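# Push the two PUSH HOME drive blanks into the rack

## Task

Using the work order, find the two drive blanks marked PUSH HOME and press each one in until it stops and latches, leaving every other blank untouched. The rack is loose on the table, so it must tip no more than a little (tipping further is a failure) and must finish at its starting position. The blanks must stay seated on their own; if only the robot's contact is holding them in at the end, they do not count.

## Robot and tools

Robot: two 6-joint arms with parallel grippers, named left_arm and right_arm. The names are not image sides. Scene frame: origin on the table top midway between the arms, +x out over the table, +z up, left_arm on the +y side. Arm bases in that frame: left_arm at (-0.023, +0.237, 0) m with quat_wxyz (+1.000, 0, 0, -0.028); right_arm at (+0.031, -0.321, 0) m with quat_wxyz (+0.996, 0, 0, -0.092). Fingers point along the gripper's +z axis and close along its y axis. The reported hand point lies between the finger pads, about 1 cm back from the tips. The reported position can be off from the real one, more so when the arm is stretched far.

execute_actions takes an "actions" list that is empty or holds a single item. An empty list gives the current state with pictures and moves nothing. A motion item is {"rows": [[...]], "steps": N}, with N from 5 to 15 (default 15). Each step lasts 1/30 s, one row per step, and the final row repeats if there are fewer rows than steps. A wait item is {"steps": N} with N up to 300 and no rows; it commands nothing new, and the time you spend replying counts toward it. Add "pictures": true to get camera images with a motion or wait result. A refused call sends nothing to the robot.

Each row has exactly 14 numbers, always for both arms, even if one stays still: left_arm waist, shoulder, elbow, wrist pitch, wrist yaw, wrist roll, opening, then the same seven for right_arm. The six joint values are absolute target angles in radians, matching the Joint positions printout; they are not offsets. Stated ranges per arm: waist -2.880 to 2.880, shoulder 0.000 to 3.142, elbow 0.000 to 3.019, wrist pitch -1.693 to 1.571, wrist yaw -1.571 to 1.571, wrist roll -2.094 to 2.094. A target beyond an end by more than 0.019 rad, and also farther out than the joint's latest reading, gets the call refused. The true end may sit up to 0.019 rad either way from the stated one. A request past it is clipped there and reported as "joint sent to its limit", possibly referring to an earlier action still running. The absence of that line does not prove there is more room. Opening is a scale from -1 (closed) to +1 (fully open, pad gap 0.094 m).

Motion: joint speed is capped. Each step, a joint's command is held within a set distance of its measured angle: waist 0.264, shoulder 0.32, elbow 0.276, wrist pitch 0.33, wrist yaw 0.186, wrist roll 0.522 rad. If the commands would move a gripper more than 70 mm from where it is, all of that arm's targets are pulled back toward the measured angles. The simulation keeps running while you think and write. Arms keep heading for the last row sent until everything has nearly stopped (a stalled push counts as stopped) or a step is HELD. After that only a new action moves them or presses harder, though closing or opening fingers finish their travel. Each action's result is taken 5 steps before its end; those final steps run while you reply, and the next action waits for them.

Result lines: the state line "left_arm: …" | "right_arm: …" gives each hand's position in metres and quat_wxyz in the scene frame. Joint positions and Joint velocities list each arm's six joints (rad, rad/s) plus the pad gap (m, m/s). grip_measured shows the measured opening on the command scale. It can be off by about 1 mm per gripper, by a fixed amount for the whole scene. Away from ±1, fingers move to where grip_measured equals your command. To hold something, command about 0.03 below grip_measured for a firm grip and less for a light one. Pad force tops out near 50 to 62 N, is lower for parts under about 2 mm thick, and can spike on first contact. "joint command not followed" means a clearance check altered or blocked joint targets on some steps, while the rest of the row still ran. HELD marks steps on which all or part of your row was not sent.

zoom_image: {"camera": name, "region": [x0, y0, x1, y1]} in pixels, origin at the top-left, region at most 504 by 504. It magnifies part of that camera's latest image. Cameras (all 504x504): cam_high, cam_low, cam_left_wrist, cam_right_wrist, in that order in results. Replying without a tool call ends everything.

Avoid: tipping or shifting the rack (push straight along each blank's insertion direction, gently, and consider steadying the rack with the other arm); disturbing the other blanks; knocking anything off the table; letting the arms hit or press on each other; drops, slams and very hard shoves. Back away once a blank latches, so it stays in without the robot. Holding loads heats motors. A MOTOR HOT warning appears from 85 °C. At 100 °C that arm and its gripper go limp until cooled, and an OVER-TEMPERATURE FAULT is reported. Motor heat partly carries over into the next scene.

Each tool is called after "Request:" as a command line: name --argument value for each argument, lists and objects as JSON in quotes; but a table of rows of numbers goes row by row, as --pt "numbers of a row", without its own name.

Reference images:

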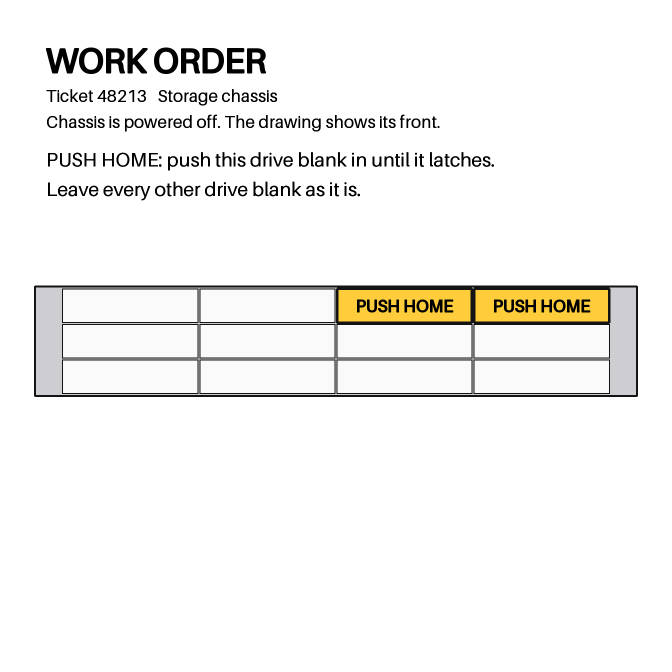

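## Session

Request:
execute_actions --actions '[]'

Scene clock: 0.00 s of 5100.00 s.
left_arm: end_effector_position=(+0.3041, -0.1301, +0.1448) grip_measured=+1.000 end_effector_quat_wxyz=(-0.004, -0.005, +1.000, +0.006) | right_arm: end_effector_position=(+0.3618, -0.4638, +0.1293) grip_measured=+1.000 end_effector_quat_wxyz=(+0.148, +0.878, +0.449, +0.081)
Joint positions: left_arm=[-0.787  1.675  1.384 -1.294 -0.003 -0.853  0.094] | right_arm=[-0.185  1.142  0.762 -0.861  0.075  1.814  0.094]
Joint velocities: left_arm=[ 0.005  0.005  0.017 -0.017 -0.007 -0.007  0.   ] | right_arm=[-0.015 -0.005  0.007 -0.012 -0.081 -0.007  0.   ]

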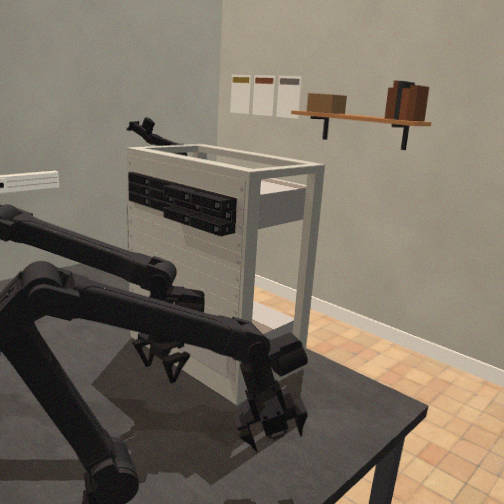

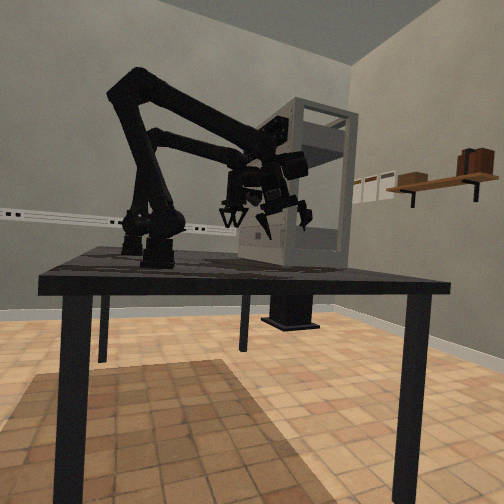

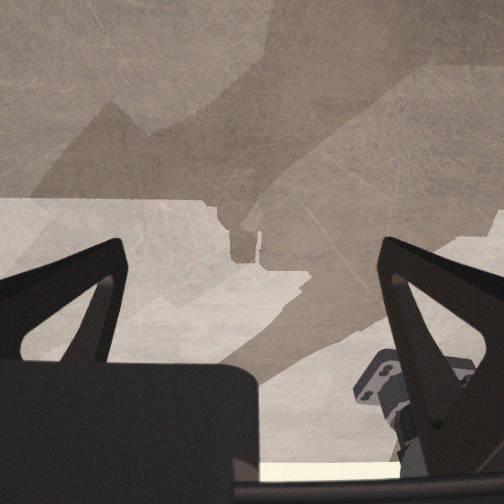

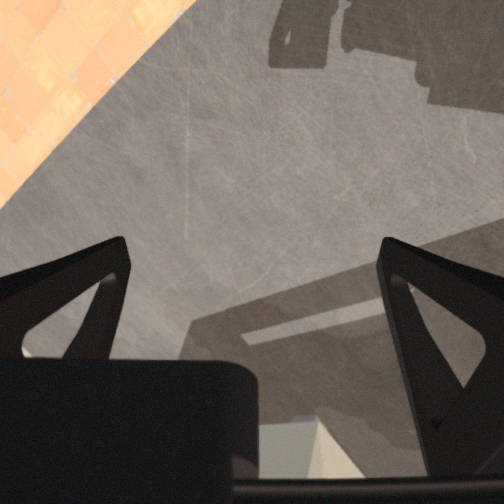

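Request:
execute_actions --actions '[{"rows":[[-0.4,0.5,0.9,-1.29,0,0,1,-0.185,0.45,0.9,-0.86,0,0,-1]]}]'

Request:
execute_actions --actions '[{"steps":45}]'

Request:
execute_actions --actions '[{"rows":[[0.056,0.4,0.9,-0.1,0,0,1,0.3,0.4,0.9,-0.1,0,0,-1]]}]'

Request:
execute_actions --actions '[{"steps":45}]' --pictures true

Request:
zoom_image --camera "cam_high" --region '[110,130,340,290]'

Scene clock: 0.90 s of 5100.00 s.
left_arm: end_effector_position=(+0.2738, +0.0583, +0.1397) grip_measured=+1.000 end_effector_quat_wxyz=(-0.025, +0.065, +0.997, +0.013) | right_arm: end_effector_position=(+0.3509, -0.4477, +0.2706) grip_measured=-0.985 end_effector_quat_wxyz=(+0.315, +0.724, +0.588, +0.174)
Joint positions: left_arm=[-0.484  1.338  0.992 -1.281  0.001 -0.41   0.094] | right_arm=[-0.185  0.77   0.796 -0.861  0.01   1.404  0.001]
Joint velocities: left_arm=[ 1.197 -1.665 -1.096  0.007 -0.007  1.678  0.   ] | right_arm=[ 0.005 -1.49   0.125  0.007 -0.11  -1.267 -0.003]
Steps of this call (steps 1 to 17: nothing new was sent; steps 18 to 27: the first 10 steps of this action). Readings (joint positions):
18: left_arm=[-0.781 1.668 1.371 -1.289 -0.001 -0.824] | right_arm=[-0.185 1.133 0.763 -0.861 0.062 1.783]
19: left_arm=[-0.770 1.647 1.338 -1.281 0.002 -0.783] | right_arm=[-0.185 1.115 0.763 -0.861 0.047 1.742]
21: left_arm=[-0.722 1.589 1.253 -1.281 0.002 -0.703] | right_arm=[-0.185 1.048 0.767 -0.861 0.029 1.659]
25: left_arm=[-0.570 1.438 1.076 -1.281 0.002 -0.526] | right_arm=[-0.185 0.869 0.786 -0.861 0.013 1.491]
27: the state above

Scene clock: 2.40 s of 5100.00 s.
left_arm: end_effector_position=(+0.1842, +0.1371, +0.3279) grip_measured=+1.000 end_effector_quat_wxyz=(+0.324, +0.204, +0.921, -0.075) | right_arm: end_effector_position=(+0.2915, -0.4232, +0.4202) grip_measured=-0.987 end_effector_quat_wxyz=(+0.536, +0.160, +0.823, -0.098)
Joint positions: left_arm=[-0.392  0.504  0.898 -1.288 -0.002 -0.011  0.094] | right_arm=[-0.185  0.449  0.892 -0.861  0.003  0.012  0.001]
Joint velocities: left_arm=[-0.005 -0.024 -0.022 -0.027 -0.037 -0.081  0.   ] | right_arm=[-0.005 -0.024 -0.017 -0.012 -0.037  0.022  0.   ]
Kept back: nothing.
Steps of this call (steps 1 to 5: the last 5 steps of your previous action; steps 6 to 45: the robot went on to your last target). Readings (joint positions):
1: left_arm=[-0.447 1.278 0.957 -1.282 -0.001 -0.353] | right_arm=[-0.185 0.720 0.801 -0.861 0.009 1.360]
2: left_arm=[-0.417 1.213 0.929 -1.283 -0.002 -0.304] | right_arm=[-0.185 0.669 0.805 -0.861 0.008 1.311]
4: left_arm=[-0.388 1.071 0.900 -1.286 -0.002 -0.227] | right_arm=[-0.185 0.571 0.818 -0.861 0.006 1.186]
8: left_arm=[-0.388 0.769 0.898 -1.286 -0.002 -0.131] | right_arm=[-0.185 0.433 0.868 -0.861 0.004 0.814]
45: the state above
All arms were judged still, so your last target was given up. Only a new action makes them travel on or press farther. Fingers that are still opening or closing keep moving.

Scene clock: 2.73 s of 5100.00 s.
left_arm: end_effector_position=(+0.2637, +0.2415, +0.5347) grip_measured=+1.000 end_effector_quat_wxyz=(+0.733, -0.009, +0.680, +0.004) | right_arm: end_effector_position=(+0.3071, -0.2863, +0.5885) grip_measured=-0.987 end_effector_quat_wxyz=(+0.802, -0.035, +0.593, +0.055)
Joint positions: left_arm=[ 0.073  0.407  0.879 -0.398 -0.002 -0.008  0.094] | right_arm=[ 0.311  0.413  0.879 -0.169 -0.001  0.011  0.001]
Joint velocities: left_arm=[-0.044 -0.005 -0.022  3.079 -0.051 -0.007  0.   ] | right_arm=[ 0.376 -0.161  0.027  0.96   0.007  0.022  0.   ]
Steps of this call (steps 1 to 10: the first 10 steps of this action). Readings (joint positions):
1: left_arm=[-0.373 0.497 0.894 -1.246 0.005 -0.009] | right_arm=[-0.171 0.447 0.888 -0.822 0.007 0.012]
2: left_arm=[-0.313 0.482 0.883 -1.152 0.007 -0.008] | right_arm=[-0.125 0.442 0.879 -0.742 0.008 0.012]
4: left_arm=[-0.159 0.452 0.879 -0.984 0.005 -0.008] | right_arm=[0.005 0.435 0.878 -0.595 0.007 0.012]
8: left_arm=[0.059 0.411 0.879 -0.605 -0.002 -0.008] | right_arm=[0.255 0.421 0.878 -0.278 0.000 0.011]
10: the state above

Scene clock: 4.23 s of 5100.00 s.
left_arm: end_effector_position=(+0.2463, +0.2386, +0.6035) grip_measured=+1.000 end_effector_quat_wxyz=(+0.823, -0.005, +0.569, +0.000) | right_arm: end_effector_position=(+0.2965, -0.2871, +0.6036) grip_measured=-0.987 end_effector_quat_wxyz=(+0.821, -0.034, +0.568, +0.057)
Joint positions: left_arm=[ 0.063  0.401  0.88  -0.117 -0.002 -0.008  0.094] | right_arm=[ 0.313  0.398  0.879 -0.12  -0.001  0.011  0.001]
Joint velocities: left_arm=[ 0.005  0.005 -0.007 -0.012 -0.022  0.022  0.   ] | right_arm=[ 0.005  0.005  0.002  0.012 -0.037  0.051  0.   ]
Kept back: nothing.
Steps of this call (steps 1 to 5: the last 5 steps of your previous action; steps 6 to 30: the robot went on to your last target; steps 31 to 45: nothing new was sent). Readings (joint positions):
1: left_arm=[0.071 0.407 0.879 -0.299 -0.002 -0.008] | right_arm=[0.316 0.407 0.879 -0.145 -0.001 0.011]
2: left_arm=[0.068 0.407 0.879 -0.221 -0.002 -0.008] | right_arm=[0.316 0.402 0.879 -0.132 -0.001 0.011]
4: left_arm=[0.064 0.403 0.880 -0.142 -0.002 -0.008] | right_arm=[0.314 0.398 0.879 -0.122 -0.001 0.011]
8: left_arm=[0.063 0.401 0.880 -0.118 -0.002 -0.008] | right_arm=[0.313 0.398 0.879 -0.120 -0.001 0.011]
45: the state above
All arms were judged still, so your last target was given up. Only a new action makes them travel on or press farther. Fingers that are still opening or closing keep moving.

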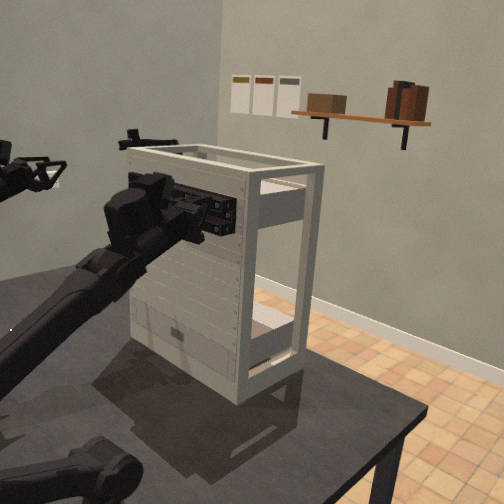

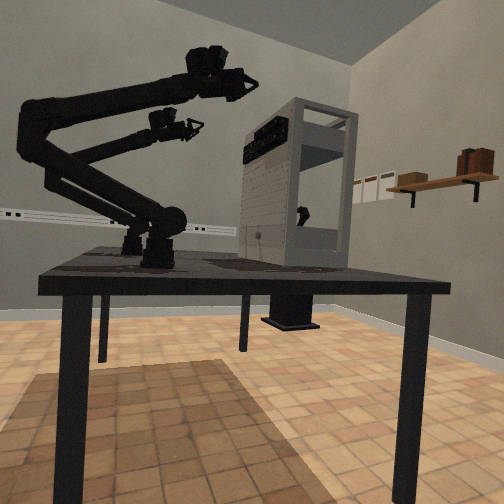

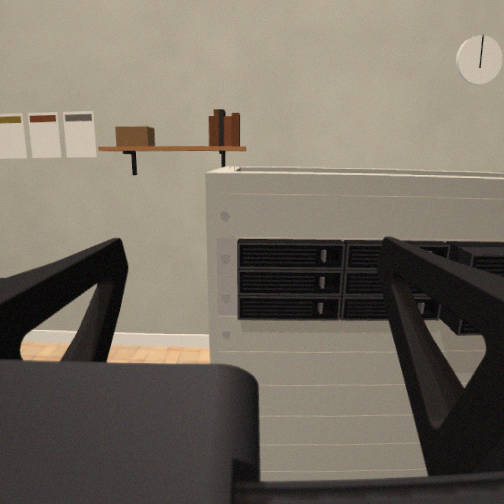

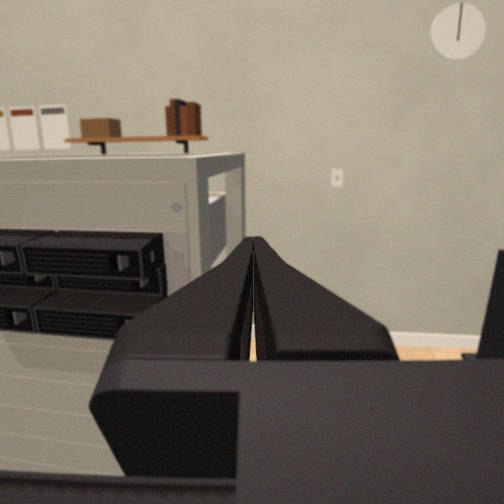

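Region (110, 130, 340, 290) of cam_high's 504x504 image, scaled by 2.191, with more detail than that image has; it fills the top 351 rows of this view, and the rest is white.

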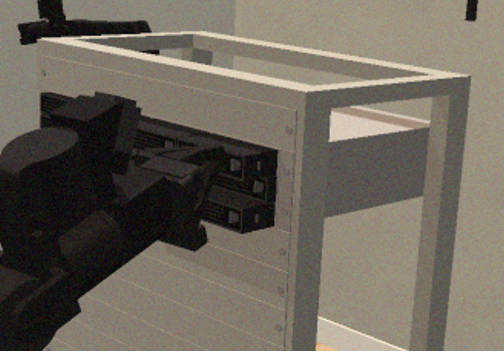

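Request:
execute_actions --actions '[{"rows":[[-0.19,0.9,2.16,-1.06,0,0,-1,1.0,0.6,1.0,-0.22,0.82,0,-1]]}]'

Request:
execute_actions --actions '[{"steps":25}]'

Request:
execute_actions --actions '[{"rows":[[-0.19,1.43,2.16,-1.06,0,0,-1,1.0,0.82,1.07,-0.21,0.82,0,-1]]}]'

Request:
execute_actions --actions '[{"steps":30}]' --pictures true

Scene clock: 5.40 s of 5100.00 s.
left_arm: end_effector_position=(+0.3708, +0.1377, +0.5748) grip_measured=-0.977 end_effector_quat_wxyz=(+0.562, +0.097, +0.818, -0.071) | right_arm: end_effector_position=(+0.3334, -0.1768, +0.5616) grip_measured=-0.987 end_effector_quat_wxyz=(+0.736, +0.027, +0.675, +0.044)
Joint positions: left_arm=[-0.19   0.916  1.438 -0.888 -0.001 -0.008  0.001] | right_arm=[ 1.007  0.64   0.976 -0.211  0.798  0.009  0.001]
Joint velocities: left_arm=[-0.063  1.294  1.57  -1.839 -0.066 -0.022 -0.004] | right_arm=[ 0.982  0.073 -0.012 -0.051  0.286  0.022 -0.001]
Steps of this call (steps 1 to 25: nothing new was sent; steps 26 to 35: the first 10 steps of this action). Readings (joint positions):
26: left_arm=[0.051 0.412 0.893 -0.151 -0.006 -0.008] | right_arm=[0.330 0.408 0.887 -0.133 0.071 0.010]
27: left_arm=[0.014 0.438 0.929 -0.221 -0.006 -0.008] | right_arm=[0.382 0.432 0.909 -0.155 0.163 0.010]
29: left_arm=[-0.076 0.533 1.028 -0.353 -0.005 -0.008] | right_arm=[0.534 0.508 0.958 -0.179 0.353 0.010]
33: left_arm=[-0.176 0.795 1.293 -0.699 -0.002 -0.008] | right_arm=[0.892 0.621 0.978 -0.202 0.734 0.009]
35: the state above

Scene clock: 6.23 s of 5100.00 s.
left_arm: end_effector_position=(+0.2541, +0.1669, +0.8144) grip_measured=-0.978 end_effector_quat_wxyz=(+0.707, +0.083, +0.696, -0.090) | right_arm: end_effector_position=(+0.3208, -0.1930, +0.5728) grip_measured=-0.987 end_effector_quat_wxyz=(+0.745, +0.044, +0.664, +0.049)
Joint positions: left_arm=[-0.19   0.941  2.004 -1.047 -0.001 -0.008  0.001] | right_arm=[ 1.009  0.598  0.976 -0.211  0.818  0.009  0.001]
Joint velocities: left_arm=[ 0.005 -0.063  0.745 -0.032 -0.007  0.051 -0.001] | right_arm=[ 0.005  0.005 -0.002 -0.002  0.007  0.051 -0.   ]
Kept back: nothing.
Steps of this call (steps 1 to 5: the last 5 steps of your previous action; steps 6 to 25: the robot went on to your last target). Readings (joint positions):
1: left_arm=[-0.190 0.951 1.480 -0.929 -0.001 -0.008] | right_arm=[1.029 0.640 0.976 -0.211 0.804 0.009]
2: left_arm=[-0.190 0.969 1.504 -0.949 -0.001 -0.008] | right_arm=[1.034 0.637 0.976 -0.211 0.809 0.009]
4: left_arm=[-0.190 0.979 1.532 -0.978 -0.001 -0.008] | right_arm=[1.024 0.624 0.976 -0.211 0.815 0.009]
8: left_arm=[-0.190 0.974 1.598 -1.015 -0.001 -0.008] | right_arm=[1.009 0.601 0.976 -0.211 0.818 0.009]
25: the state above

Scene clock: 6.57 s of 5100.00 s.
left_arm: end_effector_position=(+0.3038, +0.1544, +0.8261) grip_measured=-0.978 end_effector_quat_wxyz=(+0.701, +0.084, +0.702, -0.089) | right_arm: end_effector_position=(+0.3905, -0.1182, +0.5286) grip_measured=-0.987 end_effector_quat_wxyz=(+0.701, -0.004, +0.713, -0.002)
Joint positions: left_arm=[-0.19   1.07   2.117 -1.047 -0.001 -0.008  0.001] | right_arm=[ 1.009  0.861  1.048 -0.211  0.819  0.009  0.001]
Joint velocities: left_arm=[-0.005  0.679  0.007  0.002  0.037  0.139 -0.001] | right_arm=[-0.005  0.093 -0.056  0.017 -0.037  0.022  0.002]
Steps of this call (steps 1 to 10: the first 10 steps of this action). Readings (joint positions):
1: left_arm=[-0.190 0.946 2.028 -1.047 -0.001 -0.008] | right_arm=[1.009 0.609 0.981 -0.211 0.821 0.009]
2: left_arm=[-0.190 0.950 2.058 -1.047 -0.001 -0.008] | right_arm=[1.009 0.633 0.999 -0.211 0.823 0.009]
4: left_arm=[-0.190 0.970 2.097 -1.047 -0.001 -0.008] | right_arm=[1.009 0.715 1.043 -0.211 0.823 0.009]
8: left_arm=[-0.190 1.029 2.117 -1.047 -0.001 -0.008] | right_arm=[1.009 0.840 1.053 -0.211 0.820 0.009]
10: the state above

Scene clock: 7.57 s of 5100.00 s.
left_arm: end_effector_position=(+0.5261, +0.0986, +0.6638) grip_measured=-0.979 end_effector_quat_wxyz=(+0.558, +0.098, +0.821, -0.071) | right_arm: end_effector_position=(+0.3786, -0.1309, +0.5436) grip_measured=-0.987 end_effector_quat_wxyz=(+0.711, +0.006, +0.703, +0.009)
Joint positions: left_arm=[-0.19   1.44   2.118 -1.055 -0.001 -0.008  0.001] | right_arm=[ 1.009  0.818  1.047 -0.211  0.819  0.009  0.001]
Joint velocities: left_arm=[-0.015 -0.015  0.012 -0.012 -0.037  0.051  0.001] | right_arm=[-0.015 -0.005  0.012 -0.002 -0.022 -0.007  0.001]
Kept back: nothing.
Steps of this call (steps 1 to 5: the last 5 steps of your previous action; steps 6 to 30: the robot went on to your last target). Readings (joint positions):
1: left_arm=[-0.190 1.094 2.117 -1.047 -0.001 -0.008] | right_arm=[1.009 0.862 1.047 -0.211 0.819 0.009]
2: left_arm=[-0.190 1.119 2.117 -1.047 -0.001 -0.008] | right_arm=[1.009 0.859 1.047 -0.211 0.819 0.009]
4: left_arm=[-0.190 1.174 2.117 -1.047 -0.001 -0.008] | right_arm=[1.009 0.846 1.047 -0.211 0.819 0.009]
8: left_arm=[-0.190 1.295 2.117 -1.047 -0.001 -0.008] | right_arm=[1.009 0.822 1.047 -0.211 0.819 0.009]
30: the state above

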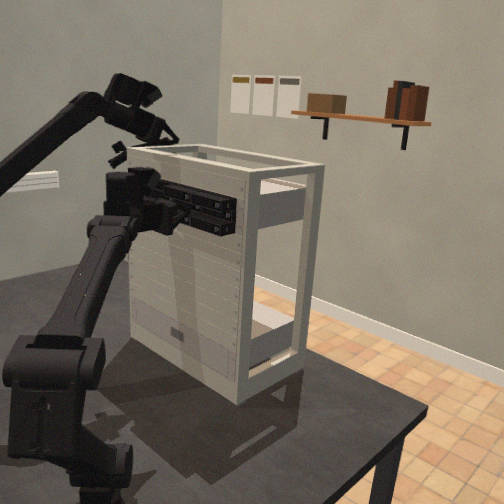

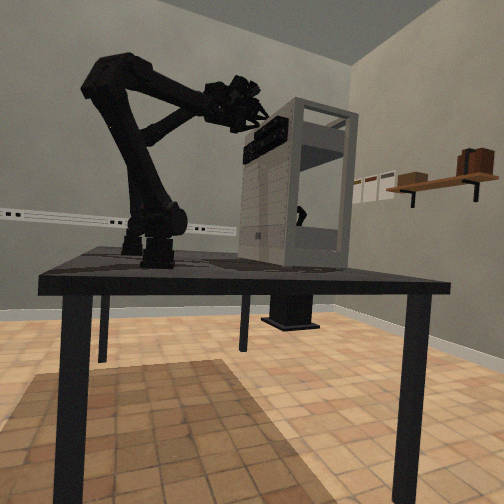

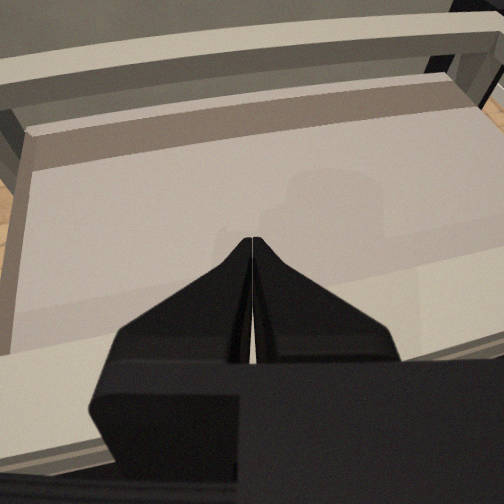

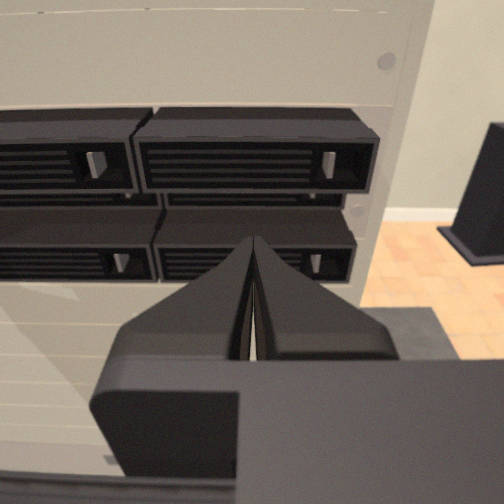

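Request:
execute_actions --actions '[{"rows":[[-0.19,1.445,2.16,-1.06,0,0,-1,0.98,0.83,1.1,-0.22,0.8,0,-1],[-0.19,1.445,2.16,-1.06,0,0,-1,0.98,0.83,1.1,-0.22,0.8,0,-1],[-0.19,1.46,2.16,-1.08,0,0,-1,0.96,0.85,1.12,-0.23,0.78,0,-1],[-0.19,1.46,2.16,-1.08,0,0,-1,0.96,0.85,1.12,-0.23,0.78,0,-1],[-0.19,1.475,2.16,-1.1,0,0,-1,0.94,0.87,1.14,-0.24,0.76,0,-1],[-0.19,1.475,2.16,-1.1,0,0,-1,0.94,0.87,1.14,-0.24,0.76,0,-1],[-0.19,1.49,2.16,-1.12,0,0,-1,0.925,0.885,1.15,-0.24,0.745,0,-1]]}]'

Request:
execute_actions --actions '[{"steps":20}]' --pictures true

Scene clock: 8.33 s of 5100.00 s.
left_arm: end_effector_position=(+0.5307, +0.0974, +0.6413) grip_measured=-0.979 end_effector_quat_wxyz=(+0.527, +0.100, +0.841, -0.067) | right_arm: end_effector_position=(+0.4047, -0.1338, +0.5576) grip_measured=-0.987 end_effector_quat_wxyz=(+0.711, +0.007, +0.703, +0.007)
Joint positions: left_arm=[-0.19   1.459  2.119 -1.109 -0.001 -0.008  0.001] | right_arm=[ 0.934  0.872  1.11  -0.222  0.749  0.009  0.001]
Joint velocities: left_arm=[ 0.005  0.171  0.017 -0.095 -0.007  0.022  0.   ] | right_arm=[-0.122  0.142  0.046 -0.002  0.007 -0.051  0.   ]
Steps of this call (steps 1 to 13: the robot went on to your last target; steps 14 to 23: the first 10 steps of this action). Readings (joint positions):
14: left_arm=[-0.190 1.440 2.118 -1.055 -0.001 -0.008] | right_arm=[1.008 0.818 1.048 -0.211 0.812 0.009]
15: left_arm=[-0.190 1.440 2.118 -1.055 -0.001 -0.008] | right_arm=[1.005 0.818 1.049 -0.211 0.806 0.009]
17: left_arm=[-0.190 1.440 2.118 -1.063 -0.001 -0.008] | right_arm=[0.991 0.824 1.058 -0.214 0.787 0.009]
21: left_arm=[-0.190 1.449 2.119 -1.098 -0.001 -0.008] | right_arm=[0.948 0.858 1.100 -0.222 0.752 0.009]
23: the state above

Scene clock: 9.00 s of 5100.00 s.
left_arm: end_effector_position=(+0.5372, +0.0958, +0.6352) grip_measured=-0.979 end_effector_quat_wxyz=(+0.522, +0.101, +0.844, -0.066) | right_arm: end_effector_position=(+0.4079, -0.1325, +0.5541) grip_measured=-0.987 end_effector_quat_wxyz=(+0.709, +0.005, +0.706, +0.004)
Joint positions: left_arm=[-0.19   1.474  2.123 -1.11  -0.001 -0.008  0.001] | right_arm=[ 0.931  0.88   1.111 -0.225  0.747  0.009  0.001]
Joint velocities: left_arm=[ 0.005  0.005 -0.002  0.012 -0.037 -0.037 -0.001] | right_arm=[ 0.005 -0.005  0.002 -0.012  0.022 -0.051  0.   ]
Kept back: nothing.
Steps of this call (steps 1 to 5: the last 5 steps of your previous action; steps 6 to 20: the robot went on to your last target). Readings (joint positions):
1: left_arm=[-0.190 1.465 2.119 -1.111 -0.001 -0.008] | right_arm=[0.931 0.876 1.111 -0.222 0.749 0.009]
2: left_arm=[-0.190 1.471 2.120 -1.111 -0.001 -0.008] | right_arm=[0.931 0.878 1.111 -0.223 0.749 0.009]
4: left_arm=[-0.190 1.474 2.123 -1.110 -0.001 -0.008] | right_arm=[0.931 0.880 1.111 -0.225 0.747 0.009]
8: left_arm=[-0.190 1.474 2.123 -1.110 -0.001 -0.008] | right_arm=[0.931 0.880 1.111 -0.225 0.747 0.009]
20: the state above

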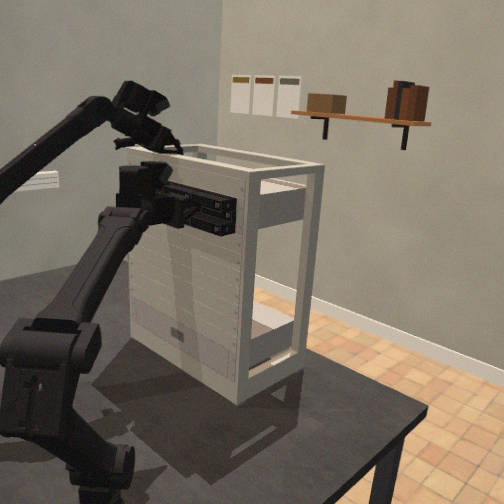

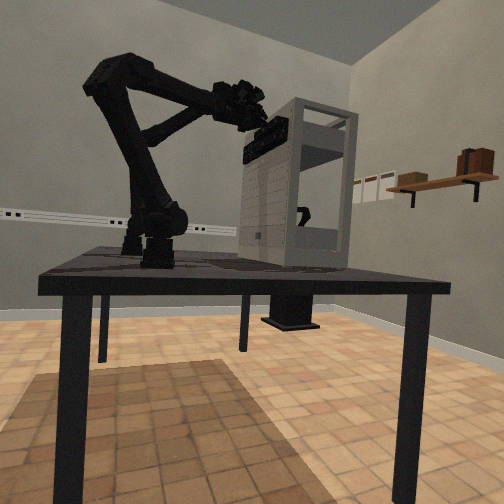

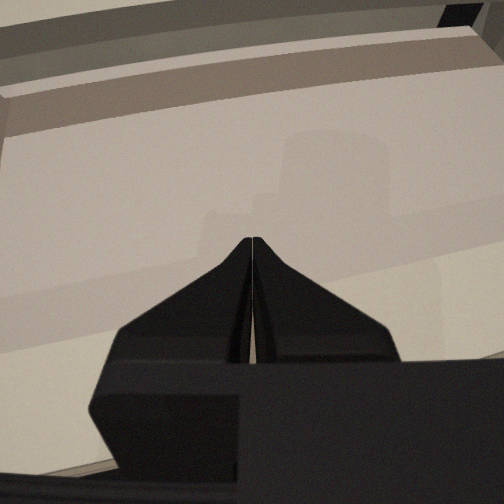

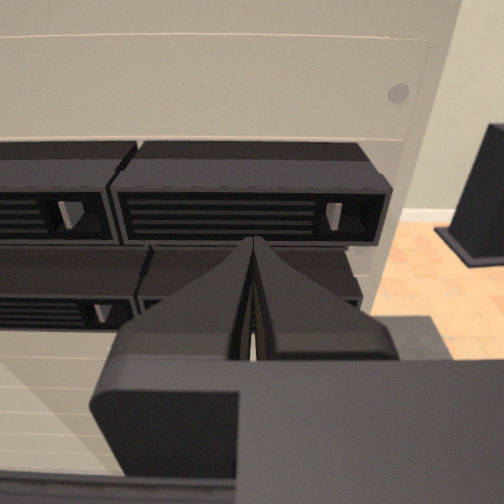

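Request:
execute_actions --actions '[{"rows":[[-0.19,1.495,2.12,-1.18,0,0,-1,0.925,0.885,1.165,-0.24,0.745,0,-1],[-0.19,1.495,2.12,-1.18,0,0,-1,0.925,0.885,1.165,-0.24,0.745,0,-1],[-0.19,1.495,2.12,-1.18,0,0,-1,0.915,0.895,1.172,-0.235,0.735,0,-1],[-0.19,1.495,2.12,-1.18,0,0,-1,0.905,0.905,1.179,-0.23,0.725,0,-1],[-0.19,1.495,2.12,-1.18,0,0,-1,0.905,0.905,1.179,-0.23,0.725,0,-1],[-0.19,1.495,2.12,-1.18,0,0,-1,0.895,0.916,1.186,-0.225,0.713,0,-1],[-0.19,1.495,2.12,-1.18,0,0,-1,0.883,0.927,1.193,-0.22,0.70,0,-1],[-0.19,1.495,2.12,-1.18,0,0,-1,0.883,0.927,1.193,-0.22,0.70,0,-1],[-0.19,1.495,2.12,-1.18,0,0,-1,0.872,0.938,1.2,-0.215,0.69,0,-1],[-0.19,1.495,2.12,-1.18,0,0,-1,0.861,0.949,1.207,-0.21,0.68,0,-1],[-0.19,1.495,2.12,-1.18,0,0,-1,0.861,0.949,1.207,-0.21,0.68,0,-1],[-0.19,1.495,2.12,-1.18,0,0,-1,0.85,0.96,1.214,-0.21,0.67,0,-1],[-0.19,1.495,2.12,-1.18,0,0,-1,0.84,0.97,1.22,-0.21,0.658,0,-1]]}]'

Request:
execute_actions --actions '[{"steps":25}]' --pictures true

Scene clock: 9.80 s of 5100.00 s.
left_arm: end_effector_position=(+0.5356, +0.0962, +0.6331) grip_measured=-0.979 end_effector_quat_wxyz=(+0.518, +0.101, +0.847, -0.066) | right_arm: end_effector_position=(+0.4224, -0.1306, +0.5669) grip_measured=-0.987 end_effector_quat_wxyz=(+0.712, +0.001, +0.702, +0.013)
Joint positions: left_arm=[-0.19   1.473  2.124 -1.123 -0.001 -0.008  0.001] | right_arm=[ 0.893  0.913  1.155 -0.225  0.691  0.009  0.001]
Joint velocities: left_arm=[-0.005  0.015 -0.002 -0.002  0.051  0.007  0.   ] | right_arm=[-0.278  0.23   0.168 -0.007 -0.242 -0.051 -0.   ]
Steps of this call (steps 1 to 14: the robot went on to your last target; steps 15 to 24: the first 10 steps of this action). Readings (joint positions):
15: left_arm=[-0.190 1.474 2.123 -1.115 -0.001 -0.008] | right_arm=[0.931 0.880 1.111 -0.225 0.747 0.009]
16: left_arm=[-0.190 1.474 2.123 -1.119 -0.001 -0.008] | right_arm=[0.931 0.880 1.112 -0.225 0.747 0.009]
18: left_arm=[-0.190 1.473 2.124 -1.123 -0.001 -0.008] | right_arm=[0.929 0.881 1.118 -0.225 0.736 0.009]
22: left_arm=[-0.190 1.473 2.124 -1.123 -0.001 -0.008] | right_arm=[0.910 0.899 1.143 -0.225 0.707 0.009]
24: the state above

Scene clock: 10.63 s of 5100.00 s.
left_arm: end_effector_position=(+0.5356, +0.0962, +0.6331) grip_measured=-0.979 end_effector_quat_wxyz=(+0.518, +0.101, +0.847, -0.066) | right_arm: end_effector_position=(+0.4349, -0.1304, +0.5673) grip_measured=-0.987 end_effector_quat_wxyz=(+0.710, -0.001, +0.704, +0.012)
Joint positions: left_arm=[-0.19   1.473  2.124 -1.123 -0.001 -0.008  0.001] | right_arm=[ 0.866  0.939  1.174 -0.225  0.663  0.009  0.001]
Joint velocities: left_arm=[-0.015 -0.005 -0.017 -0.012 -0.007  0.007 -0.   ] | right_arm=[ 0.005 -0.005  0.012 -0.007 -0.007  0.022  0.001]
Kept back: nothing.
Steps of this call (steps 1 to 5: the last 5 steps of your previous action; steps 6 to 25: the robot went on to your last target). Readings (joint positions):
1: left_arm=[-0.190 1.473 2.124 -1.123 -0.001 -0.008] | right_arm=[0.885 0.920 1.161 -0.225 0.685 0.009]
2: left_arm=[-0.190 1.473 2.124 -1.123 -0.001 -0.008] | right_arm=[0.881 0.925 1.164 -0.225 0.681 0.009]
4: left_arm=[-0.190 1.473 2.124 -1.123 -0.001 -0.008] | right_arm=[0.871 0.932 1.169 -0.225 0.668 0.009]
8: left_arm=[-0.190 1.473 2.124 -1.123 -0.001 -0.008] | right_arm=[0.866 0.939 1.174 -0.225 0.663 0.009]
25: the state above

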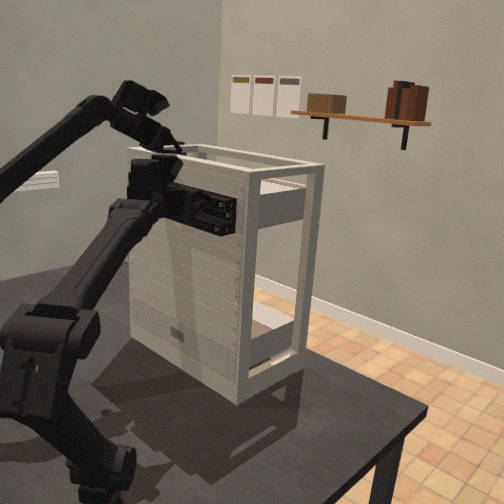

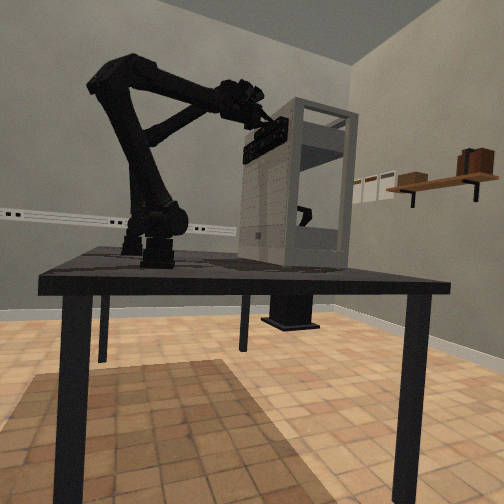

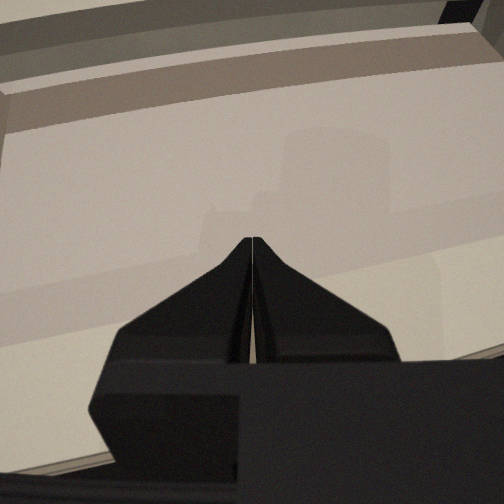

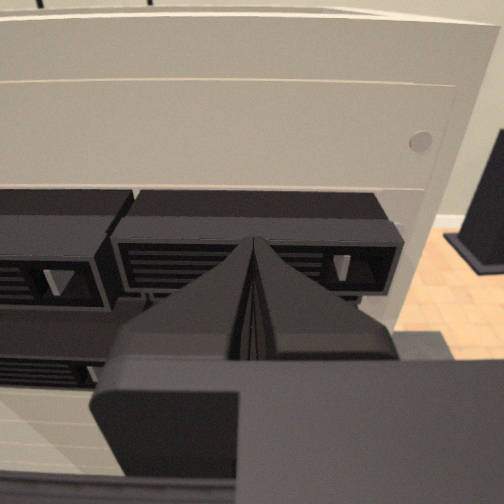

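Moving in; slightly high. Continue, biased lower.

Request:
execute_actions --actions '[{"rows":[[-0.19,1.495,2.12,-1.18,0,0,-1,0.83,0.98,1.22,-0.225,0.65,0,-1],[-0.19,1.495,2.12,-1.18,0,0,-1,0.83,0.98,1.22,-0.225,0.65,0,-1],[-0.19,1.495,2.12,-1.18,0,0,-1,0.82,0.992,1.22,-0.225,0.65,0,-1],[-0.19,1.495,2.12,-1.18,0,0,-1,0.82,0.992,1.22,-0.225,0.65,0,-1],[-0.19,1.495,2.12,-1.18,0,0,-1,0.81,1.004,1.225,-0.22,0.64,0,-1],[-0.19,1.495,2.12,-1.18,0,0,-1,0.81,1.004,1.225,-0.22,0.64,0,-1],[-0.19,1.495,2.12,-1.18,0,0,-1,0.8,1.016,1.232,-0.215,0.63,0,-1],[-0.19,1.495,2.12,-1.18,0,0,-1,0.8,1.016,1.232,-0.215,0.63,0,-1],[-0.19,1.495,2.12,-1.18,0,0,-1,0.79,1.03,1.24,-0.21,0.625,0,-1]]}]'

Request:
execute_actions --actions '[{"steps":20}]' --pictures true

Scene clock: 11.23 s of 5100.00 s.
left_arm: end_effector_position=(+0.5356, +0.0962, +0.6331) grip_measured=-0.979 end_effector_quat_wxyz=(+0.518, +0.101, +0.847, -0.066) | right_arm: end_effector_position=(+0.4531, -0.1302, +0.5672) grip_measured=-0.987 end_effector_quat_wxyz=(+0.707, -0.003, +0.707, +0.009)
Joint positions: left_arm=[-0.19   1.473  2.124 -1.123 -0.001 -0.008  0.001] | right_arm=[ 0.83   0.978  1.202 -0.225  0.627  0.009  0.001]
Joint velocities: left_arm=[-0.005 -0.015 -0.022 -0.007  0.007  0.051  0.   ] | right_arm=[-0.122  0.161  0.144 -0.007 -0.066 -0.007  0.001]
Steps of this call (steps 1 to 8: the robot went on to your last target; steps 9 to 18: the first 10 steps of this action). Readings (joint positions):
9: left_arm=[-0.190 1.473 2.124 -1.123 -0.001 -0.008] | right_arm=[0.865 0.939 1.174 -0.225 0.661 0.009]
10: left_arm=[-0.190 1.473 2.124 -1.123 -0.001 -0.008] | right_arm=[0.863 0.939 1.174 -0.225 0.657 0.009]
12: left_arm=[-0.190 1.473 2.124 -1.123 -0.001 -0.008] | right_arm=[0.858 0.944 1.177 -0.225 0.652 0.009]
16: left_arm=[-0.190 1.473 2.124 -1.123 -0.001 -0.008] | right_arm=[0.839 0.965 1.192 -0.225 0.634 0.009]
18: the state above

Scene clock: 11.90 s of 5100.00 s.
left_arm: end_effector_position=(+0.5356, +0.0962, +0.6331) grip_measured=-0.979 end_effector_quat_wxyz=(+0.518, +0.101, +0.847, -0.066) | right_arm: end_effector_position=(+0.4581, -0.1302, +0.5674) grip_measured=-0.987 end_effector_quat_wxyz=(+0.706, -0.002, +0.708, +0.007)
Joint positions: left_arm=[-0.19   1.473  2.124 -1.123 -0.001 -0.008  0.001] | right_arm=[ 0.823  0.99   1.211 -0.223  0.625  0.009  0.001]
Joint velocities: left_arm=[-0.015  0.005 -0.007 -0.002 -0.037 -0.007  0.   ] | right_arm=[-0.005 -0.005 -0.002 -0.007  0.037  0.022 -0.   ]
Kept back: nothing.
Steps of this call (steps 1 to 5: the last 5 steps of your previous action; steps 6 to 20: the robot went on to your last target). Readings (joint positions):
1: left_arm=[-0.190 1.473 2.124 -1.123 -0.001 -0.008] | right_arm=[0.826 0.983 1.206 -0.225 0.626 0.009]
2: left_arm=[-0.190 1.473 2.124 -1.123 -0.001 -0.008] | right_arm=[0.824 0.987 1.209 -0.224 0.626 0.009]
4: left_arm=[-0.190 1.473 2.124 -1.123 -0.001 -0.008] | right_arm=[0.823 0.990 1.211 -0.223 0.626 0.009]
8: left_arm=[-0.190 1.473 2.124 -1.123 -0.001 -0.008] | right_arm=[0.823 0.990 1.211 -0.223 0.625 0.009]
20: the state above

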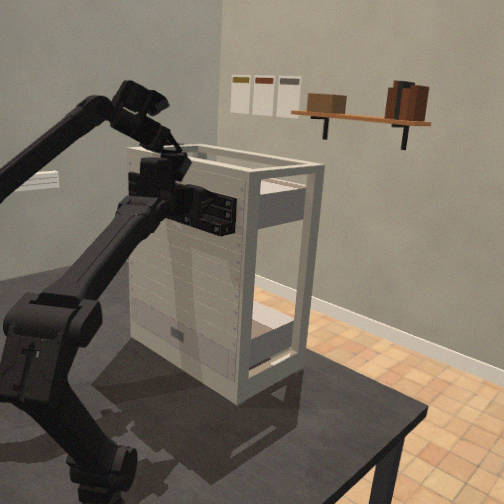

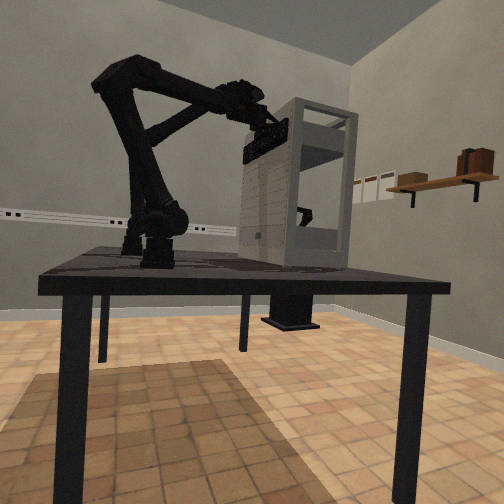

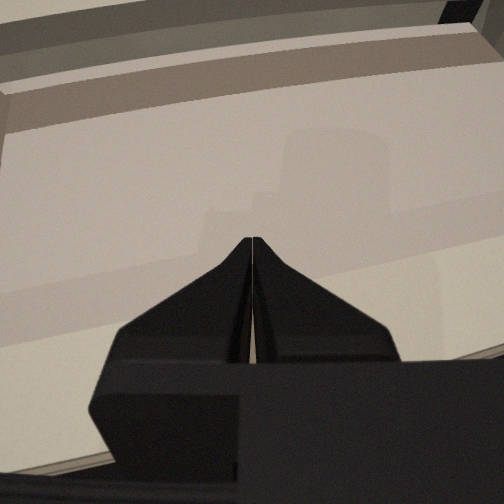

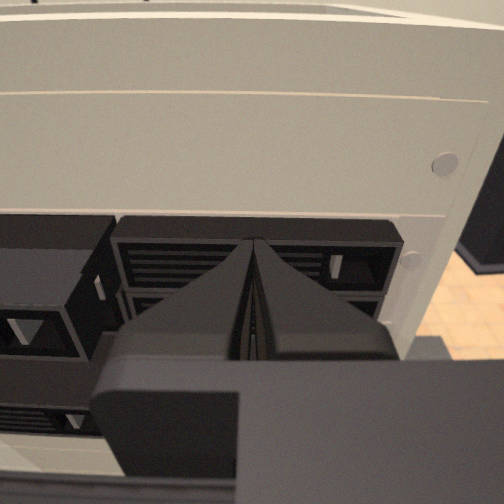

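Nearly flush; push a bit more.

Request:
execute_actions --actions '[{"rows":[[-0.19,1.495,2.1,-1.2,0,0,-1,0.78,1.045,1.245,-0.21,0.62,0,-1],[-0.19,1.495,2.1,-1.2,0,0,-1,0.78,1.045,1.245,-0.21,0.62,0,-1],[-0.19,1.495,2.1,-1.2,0,0,-1,0.78,1.045,1.245,-0.21,0.62,0,-1],[-0.19,1.495,2.1,-1.2,0,0,-1,0.765,1.06,1.25,-0.21,0.62,0,-1]]}]'

Request:
execute_actions --actions '[{"steps":15}]' --pictures true

Request:
zoom_image --camera "cam_high" --region '[150,160,270,250]'

Scene clock: 12.40 s of 5100.00 s.
left_arm: end_effector_position=(+0.5353, +0.0963, +0.6326) grip_measured=-0.979 end_effector_quat_wxyz=(+0.517, +0.101, +0.848, -0.066) | right_arm: end_effector_position=(+0.4592, -0.1304, +0.5673) grip_measured=-0.987 end_effector_quat_wxyz=(+0.706, -0.002, +0.708, +0.007)
Joint positions: left_arm=[-0.19   1.473  2.124 -1.125 -0.001 -0.008  0.001] | right_arm=[ 0.82   0.992  1.212 -0.223  0.622  0.009  0.001]
Joint velocities: left_arm=[-0.005 -0.005 -0.007 -0.002 -0.037 -0.007  0.001] | right_arm=[-0.015 -0.005  0.002  0.007  0.022  0.022  0.001]
Steps of this call (steps 1 to 5: the robot went on to your last target; steps 6 to 15: the first 10 steps of this action). Readings (joint positions):
6: left_arm=[-0.190 1.473 2.124 -1.124 -0.001 -0.008] | right_arm=[0.822 0.991 1.211 -0.223 0.625 0.009]
7: left_arm=[-0.190 1.473 2.124 -1.125 -0.001 -0.008] | right_arm=[0.821 0.991 1.211 -0.223 0.623 0.009]
9: left_arm=[-0.190 1.473 2.124 -1.125 -0.001 -0.008] | right_arm=[0.820 0.992 1.211 -0.223 0.622 0.009]
13: left_arm=[-0.190 1.473 2.124 -1.125 -0.001 -0.008] | right_arm=[0.820 0.992 1.212 -0.223 0.622 0.009]
15: the state above

Scene clock: 12.90 s of 5100.00 s.
left_arm: end_effector_position=(+0.5353, +0.0963, +0.6326) grip_measured=-0.979 end_effector_quat_wxyz=(+0.517, +0.101, +0.848, -0.066) | right_arm: end_effector_position=(+0.4592, -0.1304, +0.5673) grip_measured=-0.987 end_effector_quat_wxyz=(+0.706, -0.002, +0.708, +0.007)
Joint positions: left_arm=[-0.19   1.473  2.124 -1.125 -0.001 -0.008  0.001] | right_arm=[ 0.82   0.992  1.212 -0.223  0.622  0.009  0.001]
Joint velocities: left_arm=[-0.005 -0.005  0.002  0.017 -0.066 -0.022  0.   ] | right_arm=[-0.005 -0.005 -0.007 -0.012 -0.007 -0.081 -0.   ]
Kept back: nothing.
Steps of this call (steps 1 to 5: the last 5 steps of your previous action; steps 6 to 15: the robot went on to your last target). Readings (joint positions):
1: left_arm=[-0.190 1.473 2.124 -1.125 -0.001 -0.008] | right_arm=[0.820 0.992 1.212 -0.223 0.622 0.009]
2: left_arm=[-0.190 1.473 2.124 -1.125 -0.001 -0.008] | right_arm=[0.820 0.992 1.212 -0.223 0.622 0.009]
4: left_arm=[-0.190 1.473 2.124 -1.125 -0.001 -0.008] | right_arm=[0.820 0.992 1.212 -0.223 0.622 0.009]
8: left_arm=[-0.190 1.473 2.124 -1.125 -0.001 -0.008] | right_arm=[0.820 0.992 1.212 -0.223 0.622 0.009]
15: the state above
All arms were judged still, so your last target was given up. Only a new action makes them travel on or press farther. Fingers that are still opening or closing keep moving.

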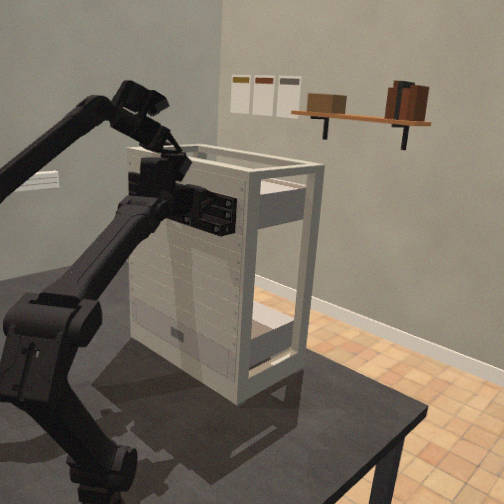

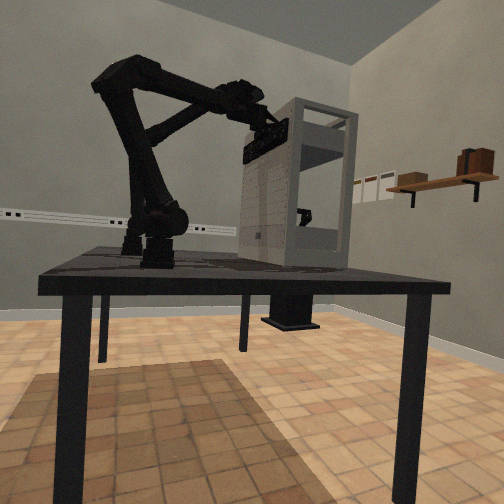

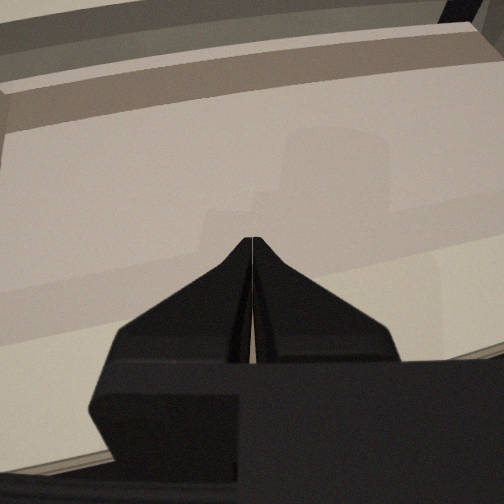

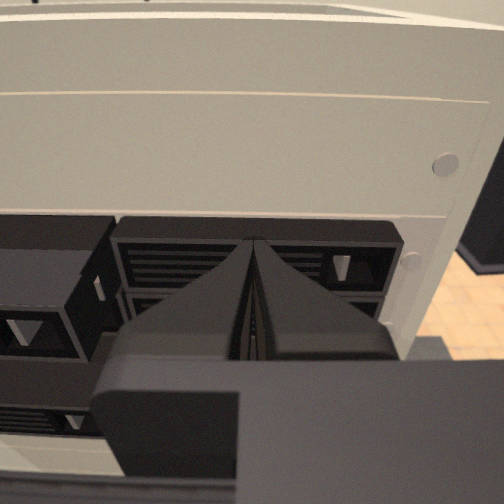

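Region (150, 160, 270, 250) of cam_high's 504x504 image, scaled by 4.200, with more detail than that image has; it fills the top 378 rows of this view, and the rest is white.

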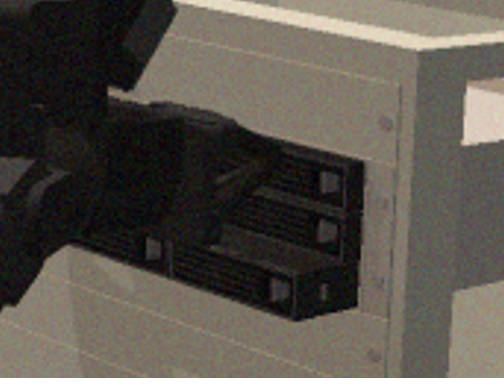

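Request:
execute_actions --actions '[{"rows":[[-0.19,1.495,2.1,-1.2,0,0,-1,0.86,0.93,1.19,-0.22,0.68,0,-1],[-0.19,1.495,2.1,-1.2,0,0,-1,0.9,0.89,1.16,-0.22,0.72,0,-1],[-0.19,1.495,2.1,-1.2,0,0,-1,0.95,0.86,1.14,-0.22,0.77,0,-1],[-0.19,1.495,2.1,-1.2,0,0,-1,1.0,0.83,1.12,-0.22,0.82,0,-1]]}]'

Request:
execute_actions --actions '[{"rows":[[-0.19,1.495,2.1,-1.2,0,0,-1,1.07,0.89,1.16,-0.2,0.88,0,-1],[-0.19,1.495,2.1,-1.2,0,0,-1,1.07,0.89,1.16,-0.2,0.88,0,-1],[-0.19,1.495,2.1,-1.2,0,0,-1,1.13,0.95,1.2,-0.18,0.94,0,-1],[-0.19,1.495,2.1,-1.2,0,0,-1,1.13,0.95,1.2,-0.18,0.94,0,-1],[-0.19,1.495,2.1,-1.2,0,0,-1,1.17,1.01,1.24,-0.17,0.98,0,-1],[-0.19,1.495,2.1,-1.2,0,0,-1,1.17,1.01,1.24,-0.17,0.98,0,-1],[-0.19,1.495,2.1,-1.2,0,0,-1,1.196,1.075,1.28,-0.155,1.012,0,-1]]}]'

Request:
execute_actions --actions '[{"steps":20}]' --pictures true

Scene clock: 13.67 s of 5100.00 s.
left_arm: end_effector_position=(+0.5353, +0.0963, +0.6326) grip_measured=-0.979 end_effector_quat_wxyz=(+0.517, +0.101, +0.848, -0.066) | right_arm: end_effector_position=(+0.3716, -0.1343, +0.5771) grip_measured=-0.987 end_effector_quat_wxyz=(+0.724, +0.017, +0.689, +0.027)
Joint positions: left_arm=[-0.19   1.473  2.124 -1.125 -0.001 -0.008  0.001] | right_arm=[ 1.015  0.813  1.108 -0.223  0.816  0.009  0.001]
Joint velocities: left_arm=[-0.005 -0.005  0.017  0.002 -0.051  0.022  0.001] | right_arm=[-0.015 -0.239 -0.007  0.002  0.095 -0.022 -0.001]
Steps of this call (steps 1 to 13: nothing new was sent; steps 14 to 23: the first 10 steps of this action). Readings (joint positions):
14: left_arm=[-0.190 1.473 2.124 -1.125 -0.001 -0.008] | right_arm=[0.825 0.986 1.210 -0.223 0.643 0.009]
15: left_arm=[-0.190 1.473 2.124 -1.125 -0.001 -0.008] | right_arm=[0.834 0.977 1.198 -0.223 0.683 0.009]
17: left_arm=[-0.190 1.473 2.124 -1.125 -0.001 -0.008] | right_arm=[0.881 0.932 1.154 -0.223 0.776 0.009]
21: left_arm=[-0.190 1.473 2.124 -1.125 -0.001 -0.008] | right_arm=[1.005 0.837 1.108 -0.223 0.814 0.009]
23: the state above

Scene clock: 14.17 s of 5100.00 s.
left_arm: end_effector_position=(+0.5353, +0.0963, +0.6326) grip_measured=-0.979 end_effector_quat_wxyz=(+0.517, +0.101, +0.848, -0.066) | right_arm: end_effector_position=(+0.3881, -0.0256, +0.5638) grip_measured=-0.987 end_effector_quat_wxyz=(+0.708, +0.003, +0.706, +0.007)
Joint positions: left_arm=[-0.19   1.473  2.124 -1.125 -0.001 -0.008  0.001] | right_arm=[ 1.195  1.065  1.245 -0.174  1.004  0.009  0.001]
Joint velocities: left_arm=[ 0.005 -0.005  0.027 -0.012 -0.007  0.022  0.   ] | right_arm=[ 0.269  0.64   0.071  0.061  0.066 -0.007 -0.001]
Steps of this call (steps 1 to 5: the last 5 steps of your previous action; steps 6 to 15: the first 10 steps of this action). Readings (joint positions):
6: left_arm=[-0.190 1.473 2.124 -1.125 -0.001 -0.008] | right_arm=[1.016 0.820 1.109 -0.223 0.846 0.009]
7: left_arm=[-0.190 1.473 2.124 -1.125 -0.001 -0.008] | right_arm=[1.024 0.830 1.114 -0.222 0.868 0.009]
9: left_arm=[-0.190 1.473 2.124 -1.125 -0.001 -0.008] | right_arm=[1.062 0.872 1.137 -0.212 0.928 0.009]
13: left_arm=[-0.190 1.473 2.124 -1.125 -0.001 -0.008] | right_arm=[1.165 1.007 1.221 -0.184 1.001 0.009]
15: the state above

Scene clock: 14.83 s of 5100.00 s.
left_arm: end_effector_position=(+0.5353, +0.0963, +0.6326) grip_measured=-0.979 end_effector_quat_wxyz=(+0.517, +0.101, +0.848, -0.066) | right_arm: end_effector_position=(+0.3885, -0.0190, +0.5588) grip_measured=-0.987 end_effector_quat_wxyz=(+0.706, -0.002, +0.708, +0.004)
Joint positions: left_arm=[-0.19   1.473  2.124 -1.125 -0.001 -0.008  0.001] | right_arm=[ 1.203  1.078  1.245 -0.174  1.009  0.009  0.001]
Joint velocities: left_arm=[ 0.005 -0.005  0.007 -0.022 -0.037 -0.037 -0.   ] | right_arm=[ 0.005 -0.005 -0.002 -0.017  0.095 -0.037 -0.   ]
Kept back: nothing.
Steps of this call (steps 1 to 5: the last 5 steps of your previous action; steps 6 to 20: the robot went on to your last target). Readings (joint positions):
1: left_arm=[-0.190 1.473 2.124 -1.125 -0.001 -0.008] | right_arm=[1.201 1.083 1.245 -0.174 1.004 0.009]
2: left_arm=[-0.190 1.473 2.124 -1.125 -0.001 -0.008] | right_arm=[1.203 1.095 1.245 -0.174 1.005 0.009]
4: left_arm=[-0.190 1.473 2.124 -1.125 -0.001 -0.008] | right_arm=[1.203 1.105 1.245 -0.174 1.006 0.009]
8: left_arm=[-0.190 1.473 2.124 -1.125 -0.001 -0.008] | right_arm=[1.203 1.094 1.245 -0.174 1.009 0.009]
20: the state above

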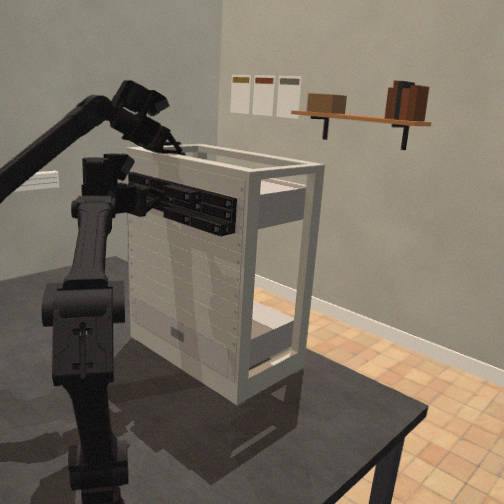

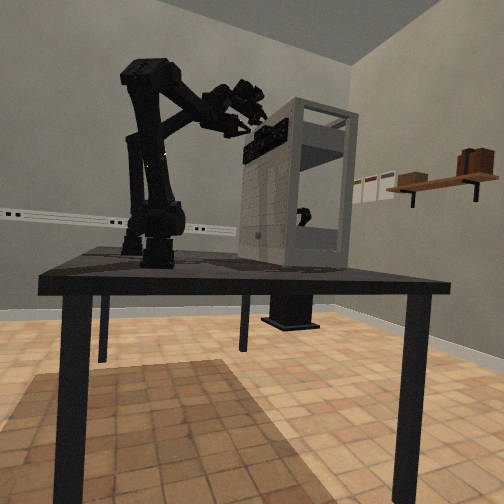

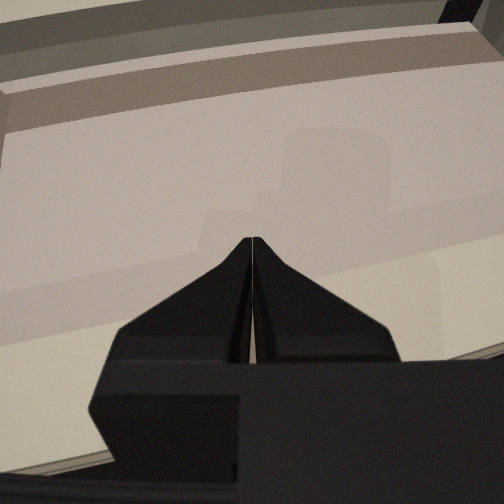

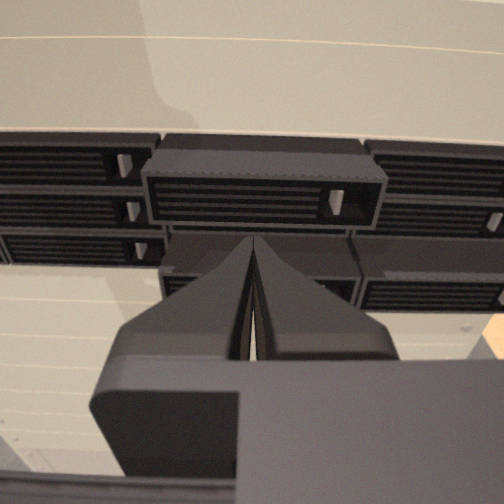

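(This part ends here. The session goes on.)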